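## Task

Go along the bench and close every valve whose lever or handwheel is blue, leaving valves of any other colour untouched. A valve counts only if it stays shut without the robot holding it. Finish with the gripper released and the arm moved away.

## Robot and tools

Robot: one six-joint arm with a parallel two-finger gripper, mounted on a carriage that runs on a floor track (the device named rail). The arm's base sits at x = 0, y equal to the rail's position_m, z = 0.03 m, facing +x. Rows drive only the arm; the carriage moves only through rail commands, and the arm travels with it.

Scene frame: fixed to the table. The table top is z = 0 with +z up, the track lies along y at x = 0, and the table edge starts at x = 0.31 m. Reported hand positions are in metres and orientations are quaternions in w,x,y,z order; the printed position can be off, more so when the arm is stretched out. The gripper's fingers point along its own +z and close along its own y. The reported hand point is midway between the closed pads; the tips extend about 33 mm past it when closed and 9 mm when fully open, and while closing the tips creep about 24 mm outward, so leave clearance above surfaces.

execute_actions takes {"actions": [one action]} (an empty list just returns state and the four camera images). An action may hold "rows", "steps", "until" and a "rail" command.
- rows: up to 15 rows, each lasting one control step of 1/30 s. Each row is one list of 9 numbers, each from -1 to 1, in this order: waist, shoulder, elbow, forearm roll, wrist pitch, wrist roll offsets, then gripper position, gripper force_limit, gripper speed.
- The six joint values are offsets, not poses: every row is measured from the joint angles last reported before the action began, not from the previous row. Scaling: 1.0 equals 1.398 rad for waist and shoulder, 2.097 rad for elbow, 2.622 rad for the three wrist joints. Joint ranges: elbow -2.792 to 2.792 rad, all others -6.283 to 6.283 rad. A target more than 0.010 rad beyond a range end is refused; targets just past the real end are clipped there and the result reports "joint sent to its limit".
- Gripper position is absolute: +1 fully open (140 mm), pads touch near -0.8, -1 closes until blocked. force_limit -1/0/+1 gives roughly 14/60/107 N; speed -1/0/+1 gives roughly 30/140/250 mm/s.
- steps: 1 to 450, at least the number of rows, default 15. After the last row the arm keeps heading to that row's target and the gripper keeps its last command. Give big moves enough steps; if cut short, send the remainder next call rather than hoping it completes.
- until: stops the action early when every listed condition holds (it does not halt motion). Form {"<device>": {"<field>": value}}; numbers need a comparison like [">=", 0.5]; allowed operators are =, !=, <, <=, >, >=. {"all": {"status": "ended"}} waits for nothing to be moving; {"any": {"status": "ended"}} waits for a motion begun during the action to finish.
- rail: {"rail": {"position_m": p}} with p from -2 to 2 m is an absolute carriage target; speed_m_s from 0.01 to 1 (starts at 1) persists; {"rail": {"stop": true}} halts it. Acceleration is 2 m/s2. Wait for arrival with {"steps": n, "until": {"rail": {"position_status": ["!=", "moving"]}}}, and let it arrive before aiming the gripper at scene points or ending. Any bad value or name rejects the whole call.

Motion limits: each joint's target is kept within 0.456 rad (waist, shoulder), 0.683 (elbow) or 0.854 (wrist joints) of its measured angle, and targets are pulled back if they would move the hand more than 70 mm in one step, so large moves need several calls. "joint command not followed" means the clearance check altered or blocked targets; the arm then rests until new rows arrive.

Result lines: hand pose and velocities; Joint positions and Joint velocities listing rail (m, m/s) then the six joints (rad, rad/s); gripper object_status (0 moving, 1 blocked while opening, 2 blocked while closing, i.e. gripping, 3 reached target or pads met) and position_measured in counts (3 fully open, 230 pads touching, not linear). To grip, send -1 and confirm status 2; to squeeze harder raise force_limit and switch position between -1 and -0.98. Rail reports position_m, position_status (moving, done, contact_stop, time_out, stopped, stopped_with_arm) and position_answer (taken / not_taken; resend if not_taken). After contact_stop re-read position once it settles; after time_out look for what blocks it; after stopped_with_arm send rows the arm can follow, then resend position_m.

zoom_image: {"camera": one of cam_bench_left, cam_bench_right, cam_high, cam_wrist, "region": [x0, y0, x1, y1]} in pixels of that camera's last 504x504 image, origin top-left, at most 504 by 504. Calibration (intrinsics, distortion, world-to-camera transforms) is supplied per camera and may be slightly off.

finished_scene: {"scene": n} closes the scene irreversibly and reports success; call it only after the valves are shut, the gripper is open and clear.

Hazards: contact torque beyond a joint's load limit (waist, shoulder 309 N m; elbow 145; wrist joints 40.9) or any external force of 144 N freezes the arm for 10 s and drops the rest of the call. Long holds heat motors; MOTOR HOT warns, and an OVER-TEMPERATURE FAULT brakes the arm. The robot holds its last command while you deliberate. Avoid dropping things, slamming, hitting hard or shoving valves forcefully; turn handles deliberately and release them.

Each tool is called after "Call:" as name([rows], argument=value, ...), one row to a line, values as JSON.

## Session

Call:
execute_actions(actions=[])

Scene clock: 0.00 s.
end_effector_position=(+0.4325, +1.4474, +0.1717) position_measured=3 object_status=3 end_effector_quat_wxyz=(+0.016, +0.975, +0.214, +0.065) end_effector_velocity=(+0.000, +0.000, +0.000) end_effector_angular_velocity=(+0.000, +0.000, +0.000)
Joint positions: [ 1.646 -0.549 -0.06   2.198  0.086  0.891  0.539]
Joint velocities: [0. 0. 0. 0. 0. 0. 0.]
rail: position_m=1.646 position_m_goal=1.646 speed_m_s=1.00 position_status=done position_answer=taken refusals=0
camera_calibration (this result's frames):
cam_wrist: T_world_to_cam=[[0.241636, -0.970159, 0.0200697, 1.30358], [-0.938125, -0.22827, 0.260411, 0.705096], [-0.248058, -0.0817525, -0.965289, 0.579816], [0, 0, 0, 1]] pos_world=[0.490305, 1.47303, 0.349913]

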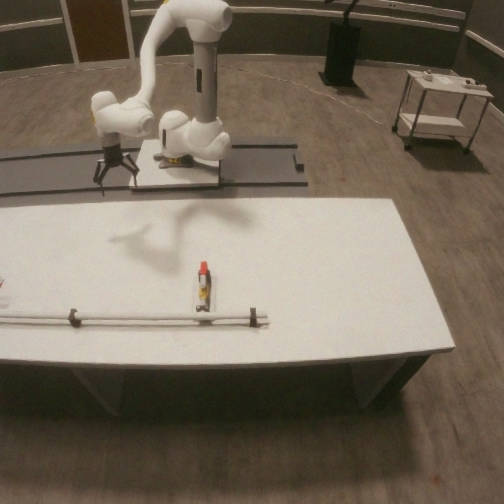

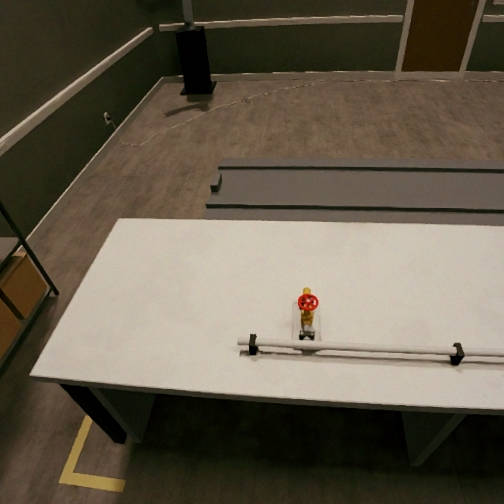

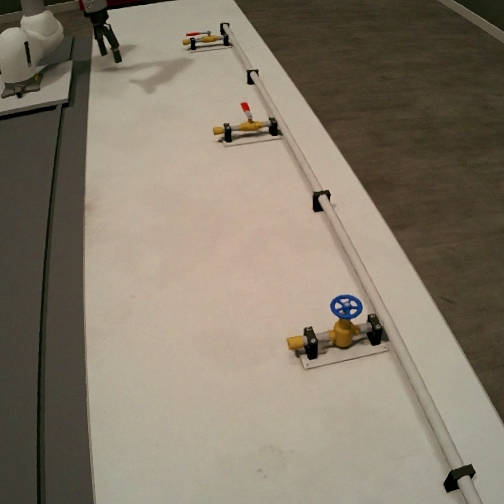

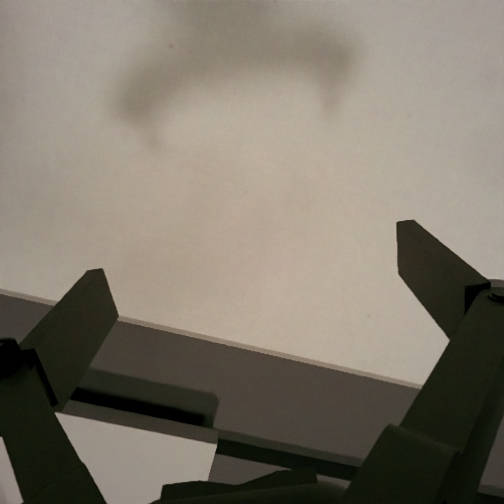

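Call:
zoom_image(camera="cam_high", region=[275, 280, 405, 380])

Region (275, 280, 405, 380) of cam_high's 504x504 image, scaled by 3.877, with more detail than that image has; it fills the top 388 rows of this view, and the rest is white.

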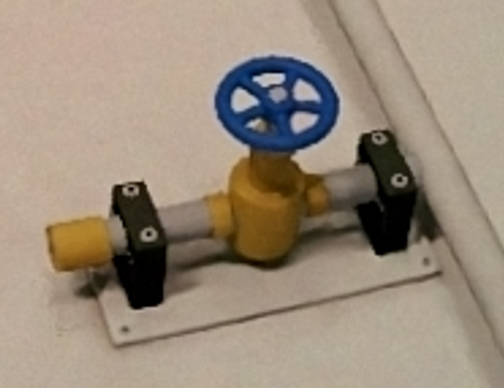

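Call:
execute_actions([
  {"rows": [[0.3927, 0.4713, -0.4617, -0.0328, 0.1609, -1.0, 1, 0, 0]], "steps": 40, "rail": {"position_m": -0.084}},
])

Scene clock: 3.10 s.
end_effector_position=(+0.8509, +0.5647, +0.2262) position_measured=3 object_status=3 end_effector_quat_wxyz=(+0.004, +0.222, +0.975, +0.005) end_effector_velocity=(+0.187, -0.808, -0.023) end_effector_angular_velocity=(-0.061, +0.020, +3.056)
Joint positions: [ 0.575 -0.056  0.526  1.335  0.008  1.271 -1.181]
Joint velocities: [-1.     0.252  0.326 -0.473 -0.038  0.186 -2.792]
rail: position_m=0.575 position_m_goal=-0.084 speed_m_s=1.00 position_status=moving position_answer=taken refusals=0
camera_calibration (this result's frames):
cam_wrist: T_world_to_cam=[[0.594238, 0.804284, -0.00299508, -0.951832], [0.742991, -0.547519, 0.384951, -0.39644], [0.30797, -0.230978, -0.922932, 0.26562], [0, 0, 0, 1]] pos_world=[0.778363, 0.609837, 0.394909]

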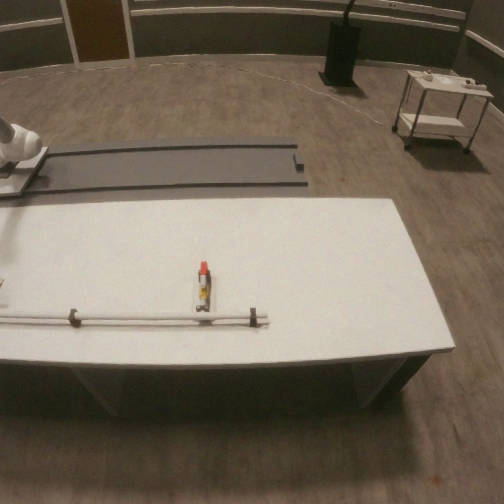

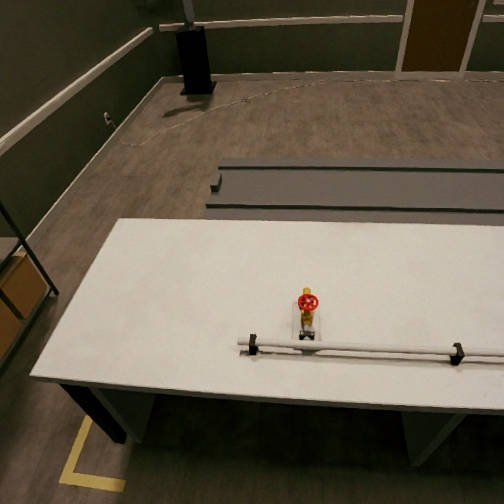

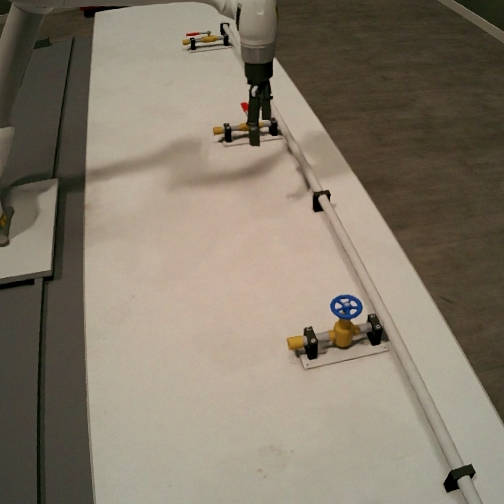

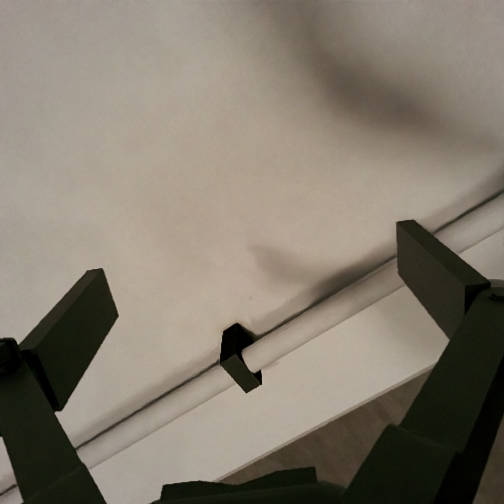

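Call:
execute_actions(actions=[])

Scene clock: 3.40 s.
end_effector_position=(+0.8879, +0.3067, +0.2203) position_measured=3 object_status=3 end_effector_quat_wxyz=(+0.001, -0.157, +0.988, +0.000) end_effector_velocity=(+0.045, -0.943, -0.009) end_effector_angular_velocity=(-0.011, +0.010, +1.074)
Joint positions: [ 0.275 -0.004  0.594  1.236  0.     1.31  -1.89 ]
Joint velocities: [-1.     0.068  0.088 -0.128 -0.01   0.05  -1.003]
rail: position_m=0.275 position_m_goal=-0.084 speed_m_s=1.00 position_status=moving position_answer=taken refusals=0
camera_calibration (this result's frames):
cam_wrist: T_world_to_cam=[[-0.127471, 0.991735, -0.0145776, -0.180424], [0.915552, 0.123306, 0.382832, -0.921378], [0.381466, 0.0354535, -0.923703, 0.0423784], [0, 0, 0, 1]] pos_world=[0.804404, 0.291042, 0.389248]

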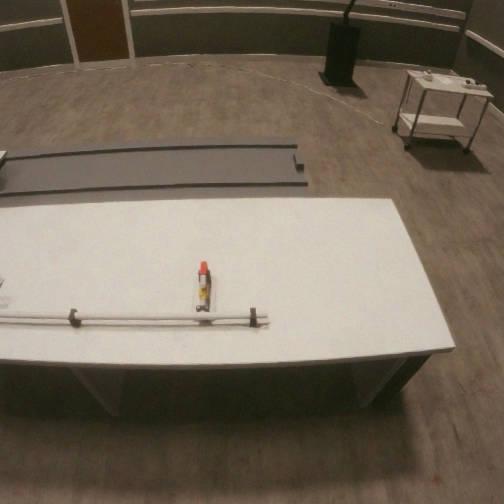

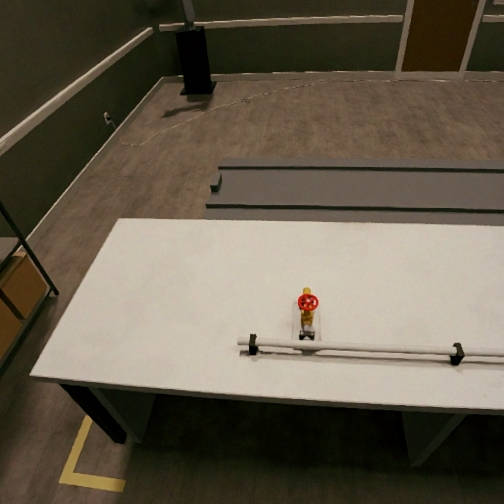

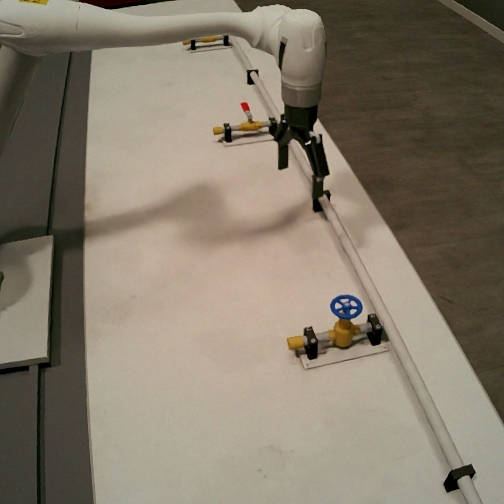

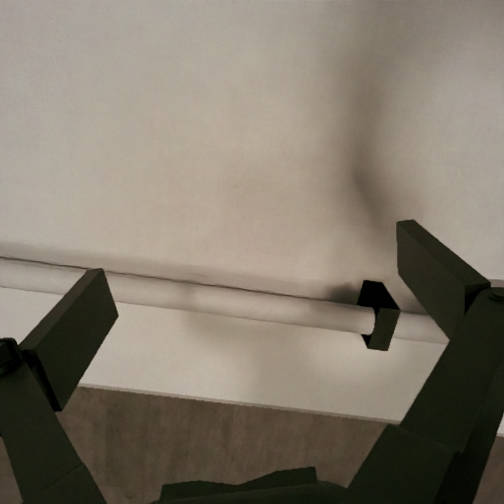

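Call:
execute_actions(actions=[])

Scene clock: 3.83 s.
end_effector_position=(+0.8902, -0.0196, +0.2199) position_measured=3 object_status=3 end_effector_quat_wxyz=(+0.000, -0.185, +0.983, -0.000) end_effector_velocity=(+0.000, -0.355, -0.000) end_effector_angular_velocity=(-0.000, +0.000, +0.001)
Joint positions: [-0.054 -0.     0.599  1.229 -0.     1.313 -1.944]
Joint velocities: [-0.356  0.     0.    -0.    -0.     0.    -0.001]
rail: position_m=-0.054 position_m_goal=-0.084 speed_m_s=1.00 position_status=moving position_answer=taken refusals=0
camera_calibration (this result's frames):
cam_wrist: T_world_to_cam=[[-0.183977, 0.982814, -0.0151323, 0.193724], [0.907168, 0.175703, 0.382329, -0.874541], [0.378417, 0.0566121, -0.923902, 0.0558541], [0, 0, 0, 1]] pos_world=[0.80786, -0.0398976, 0.388898]

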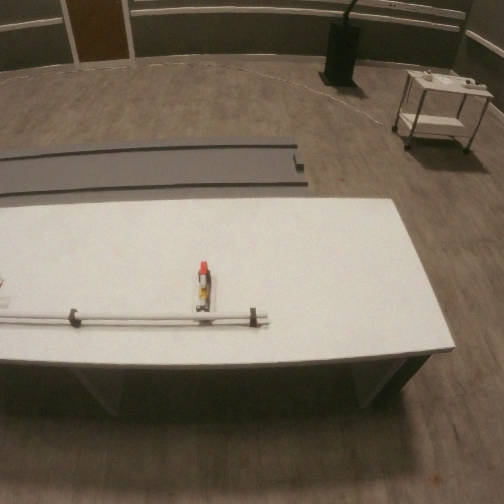

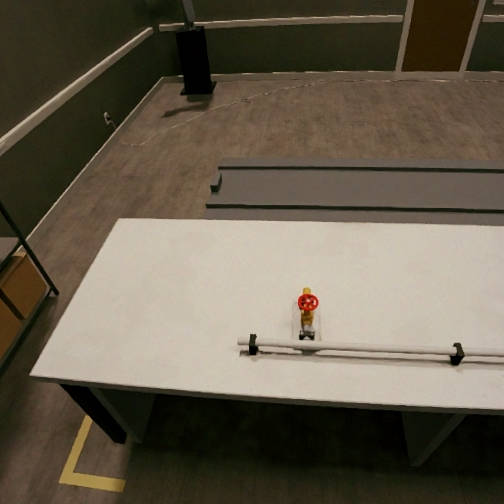

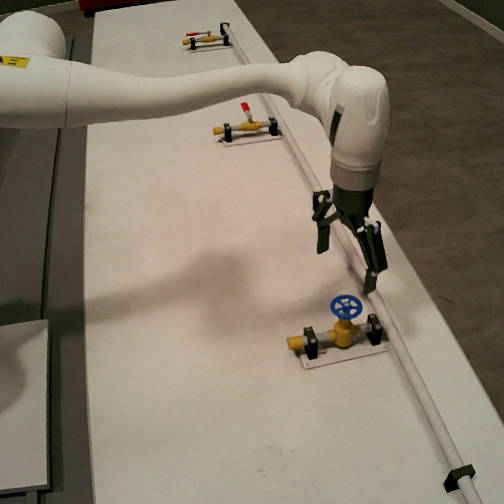

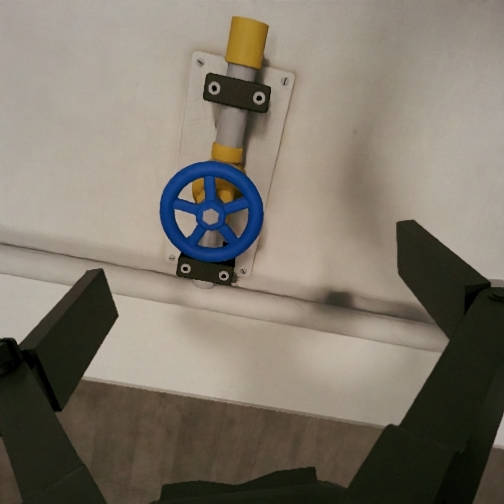

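Call:
execute_actions(actions=[])

Call:
zoom_image(camera="cam_wrist", region=[190, 160, 310, 280])

Scene clock: 4.33 s.
end_effector_position=(+0.8902, -0.0499, +0.2199) position_measured=3 object_status=3 end_effector_quat_wxyz=(+0.000, -0.185, +0.983, -0.000) end_effector_velocity=(+0.000, -0.000, +0.000) end_effector_angular_velocity=(-0.000, -0.000, -0.000)
Joint positions: [-0.084 -0.     0.599  1.229 -0.     1.313 -1.944]
Joint velocities: [ 0. -0. -0.  0. -0. -0. -0.]
rail: position_m=-0.084 position_m_goal=-0.084 speed_m_s=1.00 position_status=done position_answer=taken refusals=0
camera_calibration (this result's frames):
cam_wrist: T_world_to_cam=[[-0.184086, 0.982794, -0.0151292, 0.223536], [0.907155, 0.175804, 0.382313, -0.869206], [0.378395, 0.0566541, -0.923909, 0.057573], [0, 0, 0, 1]] pos_world=[0.807869, -0.0701413, 0.388883]

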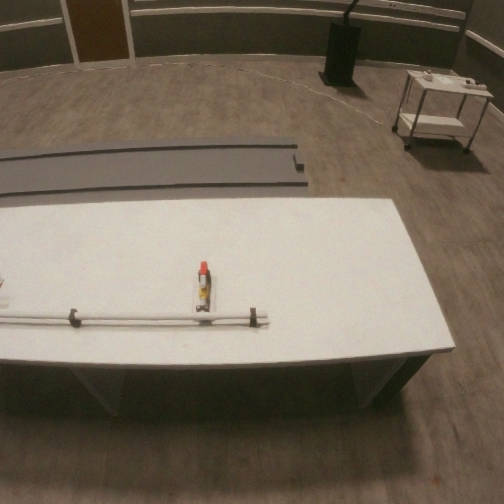

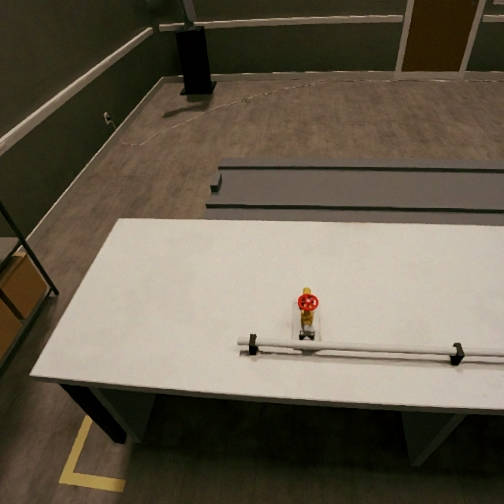

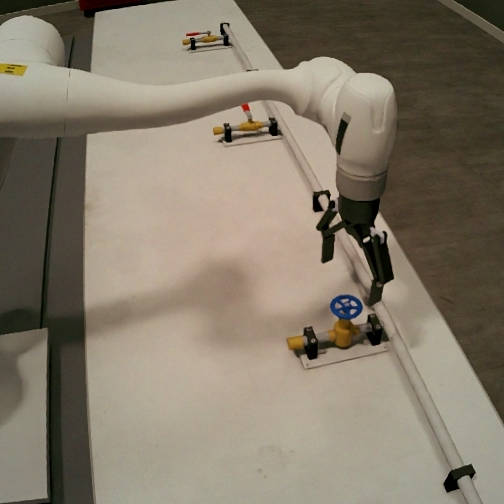

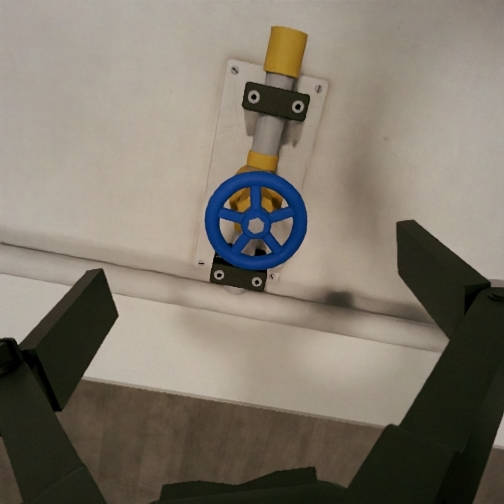

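Region (190, 160, 310, 280) of cam_wrist's 504x504 image, scaled by 4.200, with more detail than that image has.

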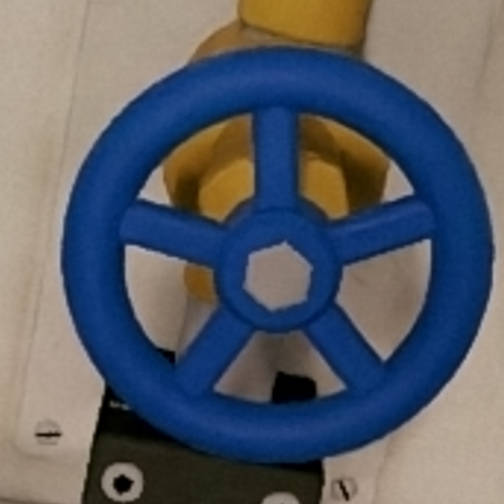

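Call:
execute_actions([
  {"rows": [[0, 0, 0, 0, 0, -1.0, 0.45, 0, 0]], "steps": 19},
])

Scene clock: 5.43 s.
end_effector_position=(+0.8902, -0.0499, +0.2199) position_measured=72 object_status=3 end_effector_quat_wxyz=(-0.000, +0.830, -0.558, +0.000) end_effector_velocity=(+0.000, +0.000, -0.000) end_effector_angular_velocity=(-0.002, +0.000, +3.230)
Joint positions: [-0.084 -0.     0.599  1.229 -0.     1.313 -3.528]
Joint velocities: [ 0.    0.    0.   -0.   -0.   -0.   -3.23]
rail: position_m=-0.084 position_m_goal=-0.084 speed_m_s=1.00 position_status=done position_answer=taken refusals=0
camera_calibration (this result's frames):
cam_wrist: T_world_to_cam=[[-0.980353, -0.196638, -0.0155072, 0.873698], [-0.187587, 0.905142, 0.381482, 0.141935], [-0.0609778, 0.376897, -0.924246, 0.464766], [0, 0, 0, 1]] pos_world=[0.911498, -0.131838, 0.388961]

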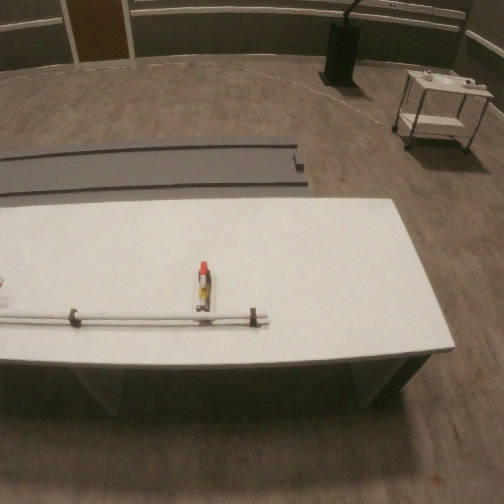

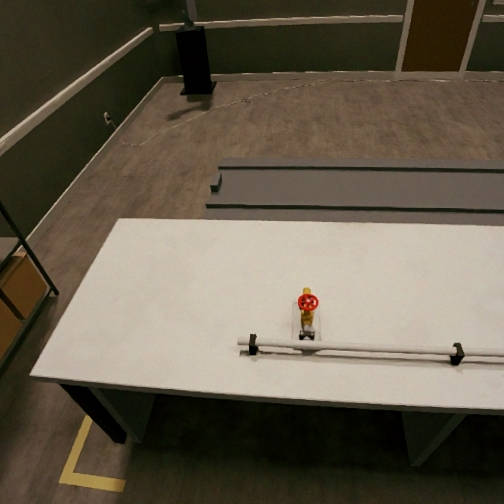

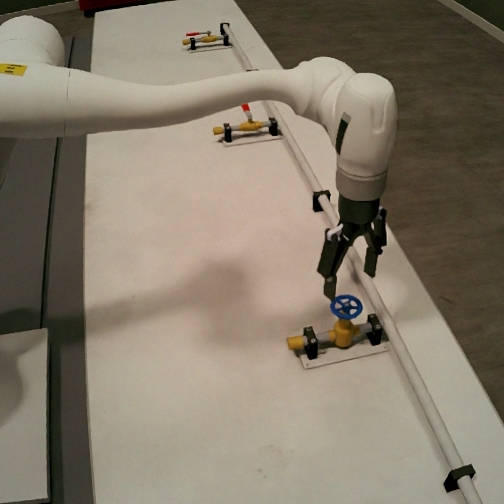

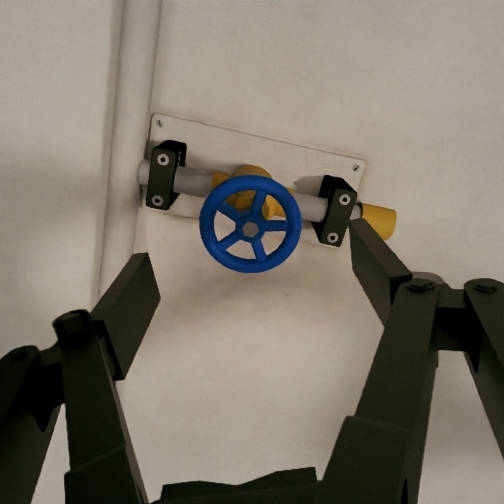

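Call:
zoom_image(camera="cam_wrist", region=[190, 160, 310, 280])

Region (190, 160, 310, 280) of cam_wrist's 504x504 image, scaled by 4.200, with more detail than that image has.

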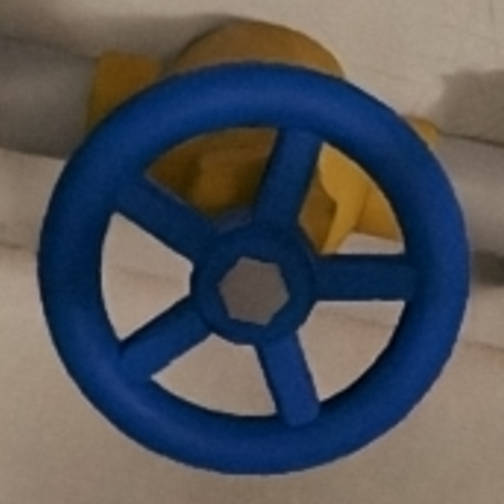

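Call:
execute_actions(actions=[])

Call:
zoom_image(camera="cam_wrist", region=[190, 160, 310, 280])

Scene clock: 6.67 s.
end_effector_position=(+0.8902, -0.0498, +0.2199) position_measured=72 object_status=3 end_effector_quat_wxyz=(-0.000, +0.976, -0.218, +0.000) end_effector_velocity=(-0.000, +0.000, -0.000) end_effector_angular_velocity=(-0.000, +0.000, +0.000)
Joint positions: [-0.084 -0.     0.599  1.229 -0.     1.313 -4.272]
Joint velocities: [ 0.  0.  0.  0. -0.  0. -0.]
rail: position_m=-0.084 position_m_goal=-0.084 speed_m_s=1.00 position_status=done position_answer=taken refusals=0
camera_calibration (this result's frames):
cam_wrist: T_world_to_cam=[[-0.58746, -0.809111, -0.0151653, 0.493332], [-0.751505, 0.538491, 0.38114, 0.625742], [-0.300218, 0.235301, -0.924393, 0.670715], [0, 0, 0, 1]] pos_world=[0.961422, -0.0956167, 0.388991]

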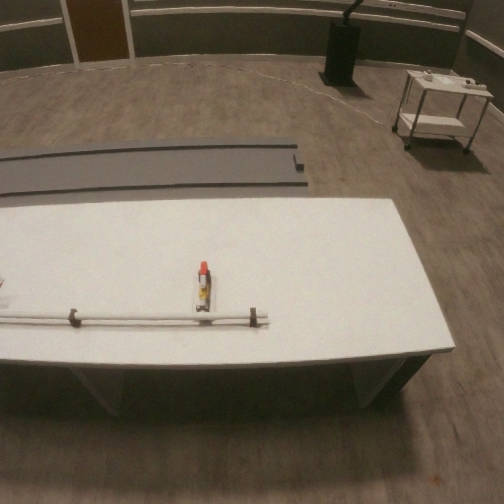

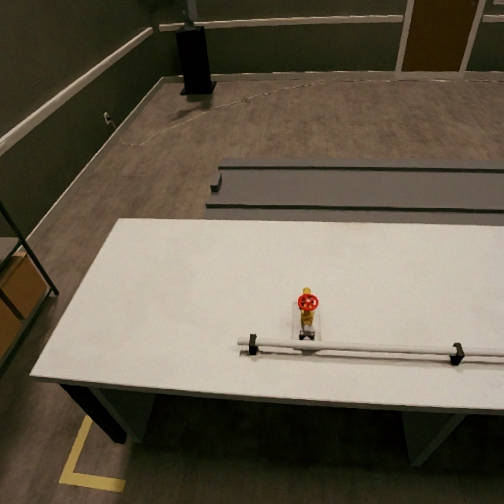

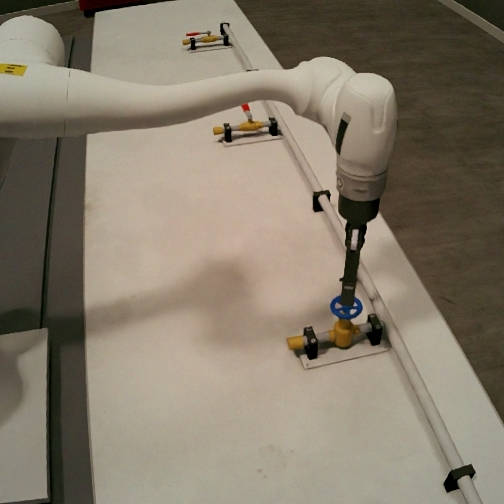

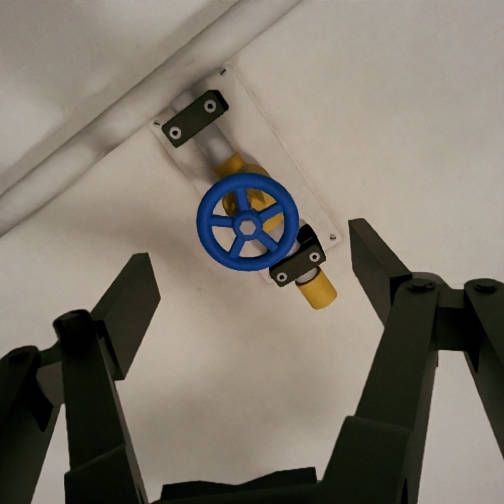

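Region (190, 160, 310, 280) of cam_wrist's 504x504 image, scaled by 4.200, with more detail than that image has.

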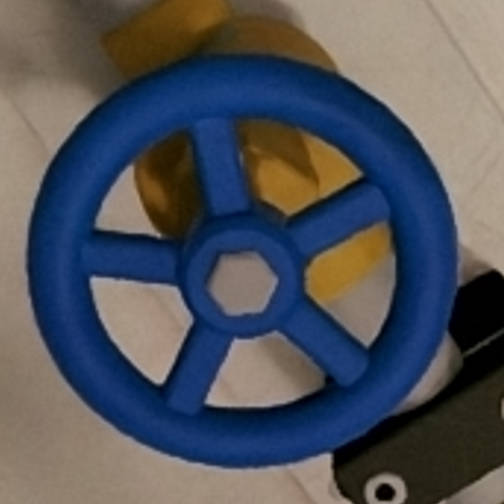

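Call:
execute_actions([
  {"rows": [[0.00265, 0.03476, 0.04199, 0, -0.05212, -0.5, 0.45, 0, 0]], "steps": 12},
])

Scene clock: 8.53 s.
end_effector_position=(+0.8911, -0.0473, +0.1516) position_measured=72 object_status=3 end_effector_quat_wxyz=(+0.000, +0.984, +0.181, +0.000) end_effector_velocity=(-0.005, +0.006, -0.170) end_effector_angular_velocity=(-0.001, +0.000, +3.082)
Joint positions: [-0.084  0.003  0.636  1.296 -0.     1.21  -5.073]
Joint velocities: [ 0.     0.007  0.092  0.168 -0.    -0.26  -3.075]
rail: position_m=-0.084 position_m_goal=-0.084 speed_m_s=1.00 position_status=done position_answer=taken refusals=0
camera_calibration (this result's frames):
cam_wrist: T_world_to_cam=[[0.174548, -0.98454, -0.0146204, -0.192615], [-0.909261, -0.166865, 0.381315, 0.758277], [-0.37786, -0.0532641, -0.92433, 0.662765], [0, 0, 0, 1]] pos_world=[0.973524, -0.0278064, 0.320655]

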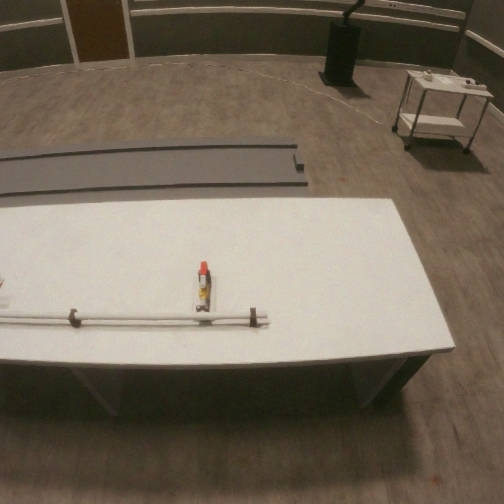

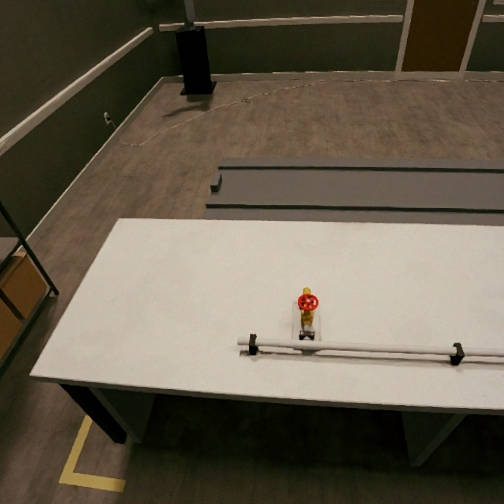

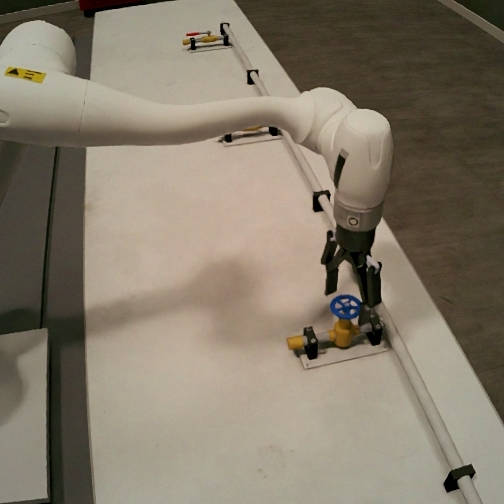

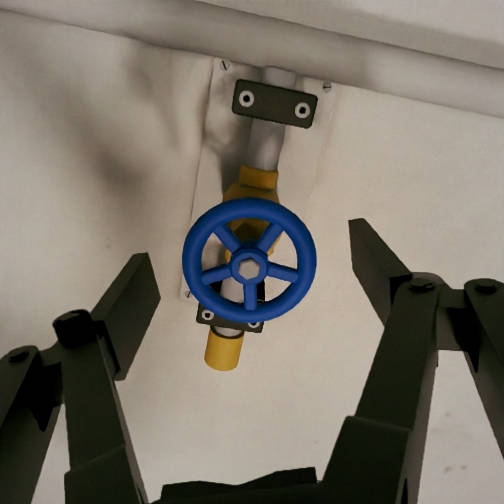

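Call:
execute_actions(actions=[])

Scene clock: 9.00 s.
end_effector_position=(+0.8902, -0.0465, +0.1300) position_measured=72 object_status=3 end_effector_quat_wxyz=(+0.000, +0.906, +0.423, +0.000) end_effector_velocity=(-0.000, +0.000, -0.000) end_effector_angular_velocity=(-0.000, +0.000, +0.006)
Joint positions: [-0.084  0.004  0.647  1.317 -0.     1.176 -5.583]
Joint velocities: [ 0.     0.     0.     0.    -0.    -0.    -0.006]
rail: position_m=-0.084 position_m_goal=-0.084 speed_m_s=1.00 position_status=done position_answer=taken refusals=0
camera_calibration (this result's frames):
cam_wrist: T_world_to_cam=[[0.633367, -0.773719, -0.0142973, -0.590621], [-0.711869, -0.589782, 0.381314, 0.57033], [-0.303462, -0.231334, -0.924335, 0.568012], [0, 0, 0, 1]] pos_world=[0.95245, 0.0107957, 0.299114]

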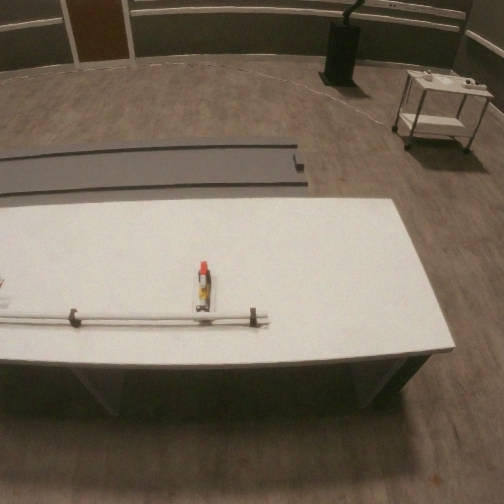

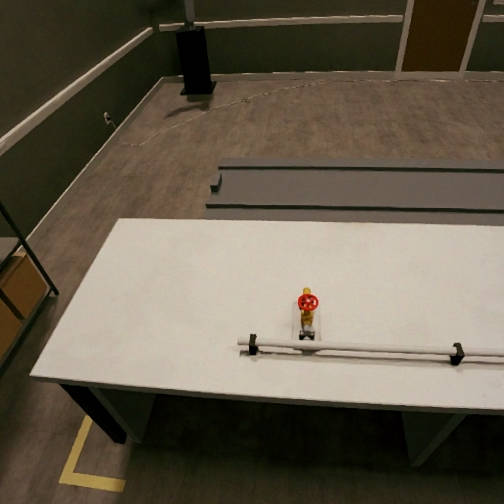

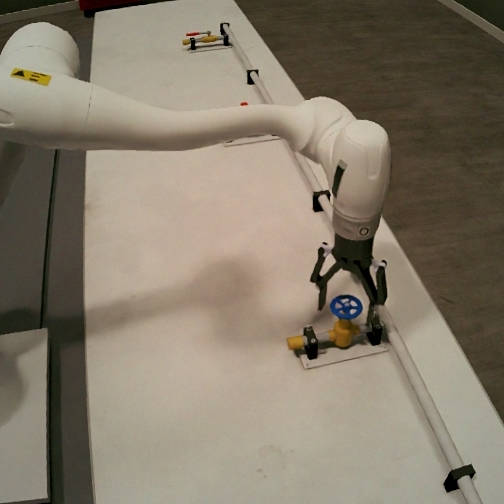

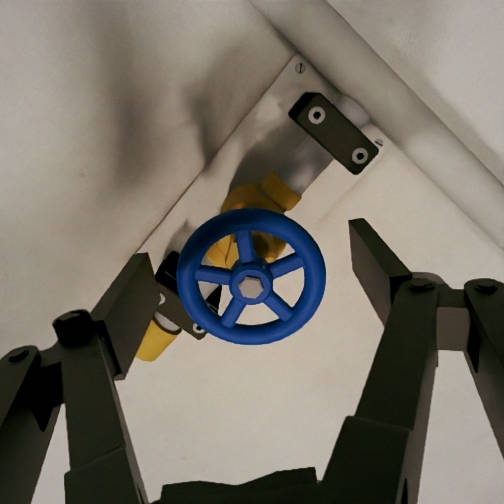

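Close the gripper.

Call:
execute_actions([
  {"rows": [[0, 0, 0, 0, 0, 0, -1, 1, -0.3]], "steps": 16},
])

Scene clock: 9.77 s.
end_effector_position=(+0.8902, -0.0465, +0.1301) position_measured=134 object_status=0 end_effector_quat_wxyz=(+0.000, +0.906, +0.423, +0.000) end_effector_velocity=(-0.000, -0.000, -0.000) end_effector_angular_velocity=(+0.000, -0.000, -0.000)
Joint positions: [-0.084  0.004  0.647  1.317 -0.     1.176 -5.583]
Joint velocities: [ 0. -0.  0.  0.  0. -0.  0.]
rail: position_m=-0.084 position_m_goal=-0.084 speed_m_s=1.00 position_status=done position_answer=taken refusals=0
camera_calibration (this result's frames):
cam_wrist: T_world_to_cam=[[0.633376, -0.773714, -0.0141862, -0.590697], [-0.711931, -0.589788, 0.381188, 0.570459], [-0.303297, -0.231335, -0.924389, 0.567914], [0, 0, 0, 1]] pos_world=[0.952507, 0.0107983, 0.299142]

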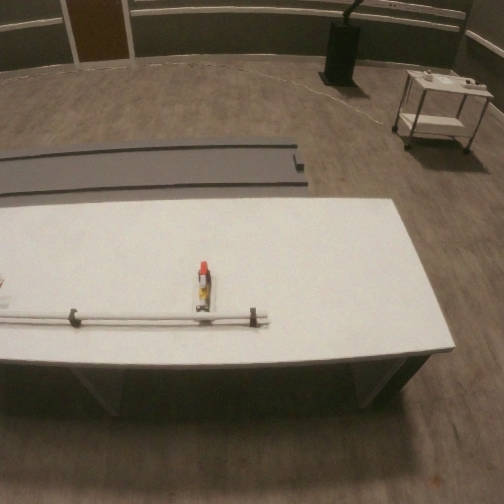

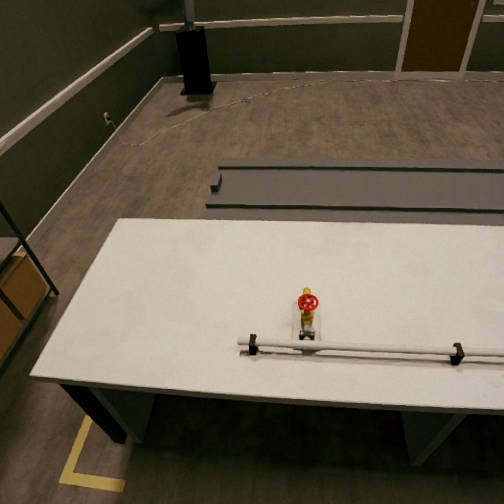

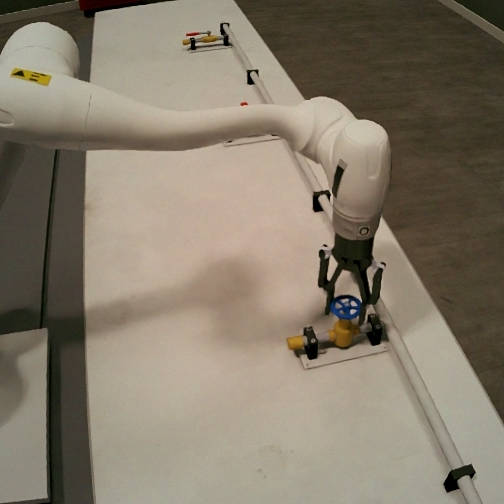

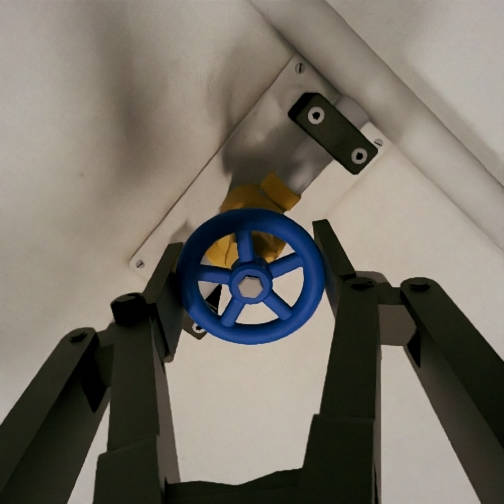

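Call:
execute_actions([
  {"rows": [[0, 0, 0, 0, 0, 0.03, -1, 1, -0.3],[0, 0, 0, 0, 0, 0.06, -1, 1, -0.3],[0, 0, 0, 0, 0, 0.09, -1, 1, -0.3],[0, 0, 0, 0, 0, 0.12, -1, 1, -0.3]], "steps": 9},
])

Scene clock: 11.63 s.
end_effector_position=(+0.8902, -0.0465, +0.1300) position_measured=134 object_status=2 end_effector_quat_wxyz=(+0.000, +0.954, +0.299, +0.000) end_effector_velocity=(-0.000, +0.000, -0.000) end_effector_angular_velocity=(+0.001, -0.000, -0.745)
Joint positions: [-0.084  0.004  0.647  1.317 -0.     1.176 -5.317]
Joint velocities: [ 0.     0.     0.     0.    -0.    -0.     0.745]
rail: position_m=-0.084 position_m_goal=-0.084 speed_m_s=1.00 position_status=done position_answer=taken refusals=0
camera_calibration (this result's frames):
cam_wrist: T_world_to_cam=[[0.407898, -0.912914, -0.0144364, -0.396376], [-0.84181, -0.382156, 0.381198, 0.695681], [-0.353518, -0.143337, -0.924381, 0.616664], [0, 0, 0, 1]] pos_world=[0.965314, -0.00760745, 0.299119]

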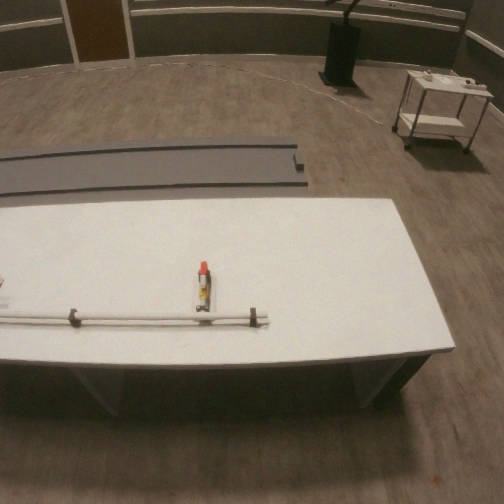

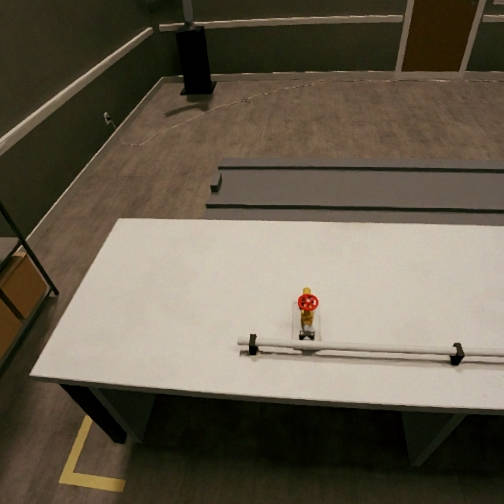

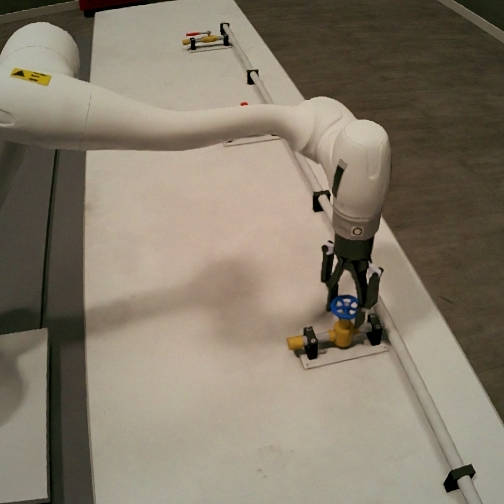

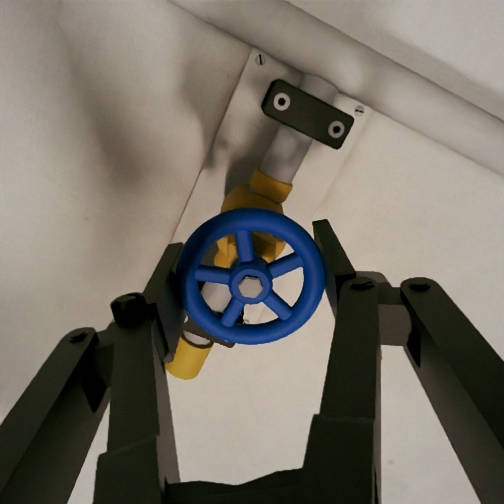

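Call:
execute_actions([
  {"rows": [[0, 0, 0, 0, 0, 0.42, -0.98, 1, -0.3]], "steps": 12},
])

Scene clock: 12.40 s.
end_effector_position=(+0.8902, -0.0465, +0.1301) position_measured=134 object_status=2 end_effector_quat_wxyz=(+0.000, +0.994, -0.107, +0.000) end_effector_velocity=(-0.000, -0.000, -0.000) end_effector_angular_velocity=(+0.002, -0.000, -2.488)
Joint positions: [-0.084  0.004  0.647  1.317 -0.     1.176 -4.494]
Joint velocities: [ 0.    -0.     0.     0.     0.    -0.     2.488]
rail: position_m=-0.084 position_m_goal=-0.084 speed_m_s=1.00 position_status=done position_answer=taken refusals=0
camera_calibration (this result's frames):
cam_wrist: T_world_to_cam=[[-0.392233, -0.919743, -0.0150473, 0.315656], [-0.852721, 0.357419, 0.380944, 0.739893], [-0.344992, 0.16225, -0.924476, 0.623372], [0, 0, 0, 1]] pos_world=[0.969792, -0.0752709, 0.299184]

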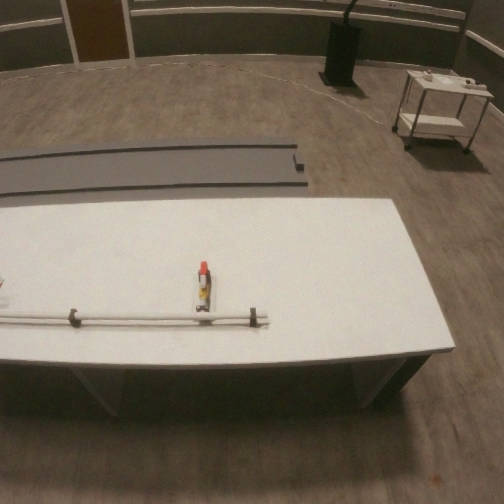

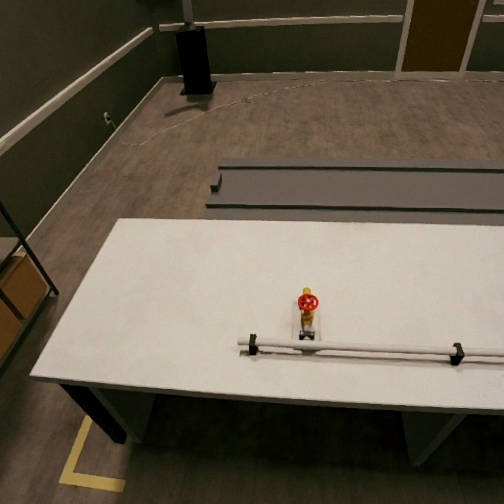

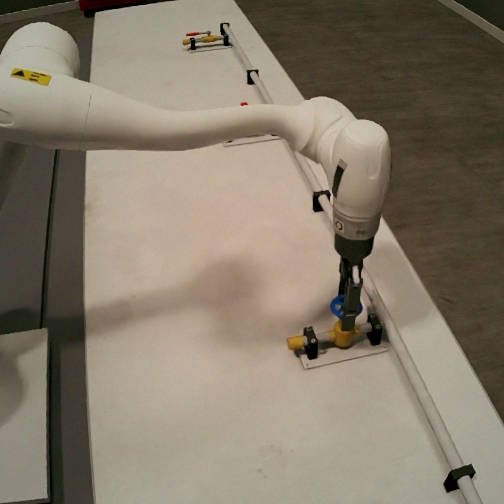

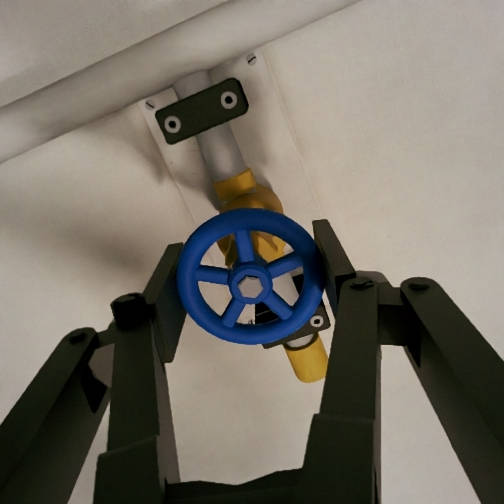

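Call:
execute_actions([
  {"rows": [[0, 0, 0, 0, 0, 0.5, -1, 1, -0.3]], "steps": 10},
])

Scene clock: 12.97 s.
end_effector_position=(+0.8901, -0.0464, +0.1299) position_measured=134 object_status=2 end_effector_quat_wxyz=(-0.000, +0.859, -0.512, +0.000) end_effector_velocity=(+0.000, -0.004, +0.000) end_effector_angular_velocity=(-0.014, -0.001, -3.113)
Joint positions: [-0.084  0.004  0.647  1.318 -0.     1.176 -3.633]
Joint velocities: [ 0.001 -0.    -0.     0.    -0.017 -0.     3.12 ]
rail: position_m=-0.084 position_m_goal=-0.084 speed_m_s=1.00 position_status=done position_answer=taken refusals=0
camera_calibration (this result's frames):
cam_wrist: T_world_to_cam=[[-0.95321, -0.301916, -0.0153756, 0.843753], [-0.284713, 0.879474, 0.381398, 0.258381], [-0.101628, 0.36793, -0.924283, 0.416084], [0, 0, 0, 1]] pos_world=[0.920124, -0.125586, 0.299007]

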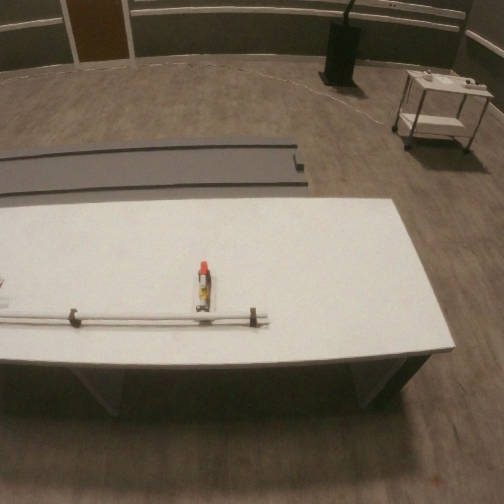

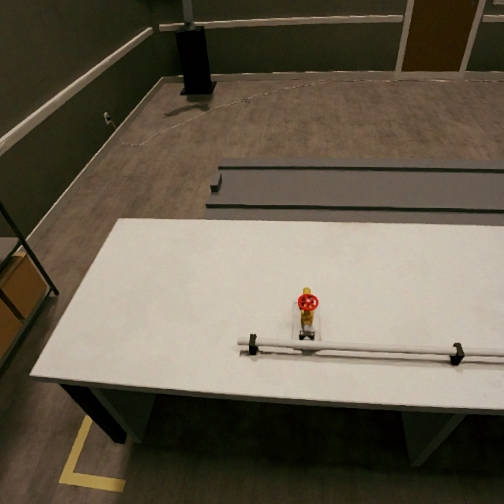

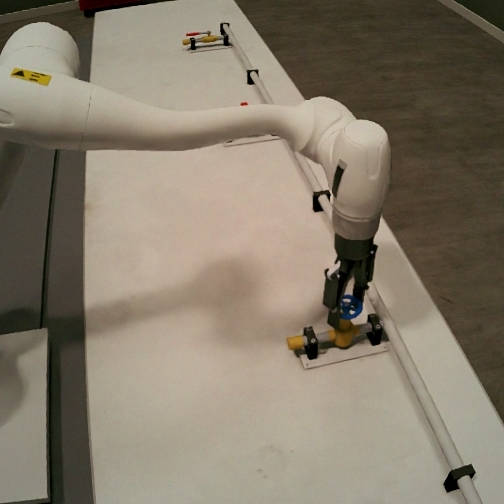

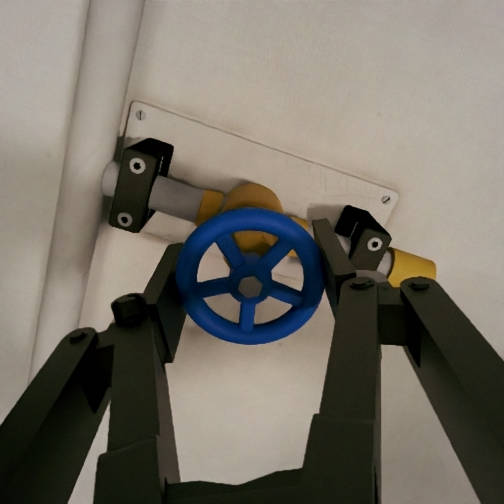

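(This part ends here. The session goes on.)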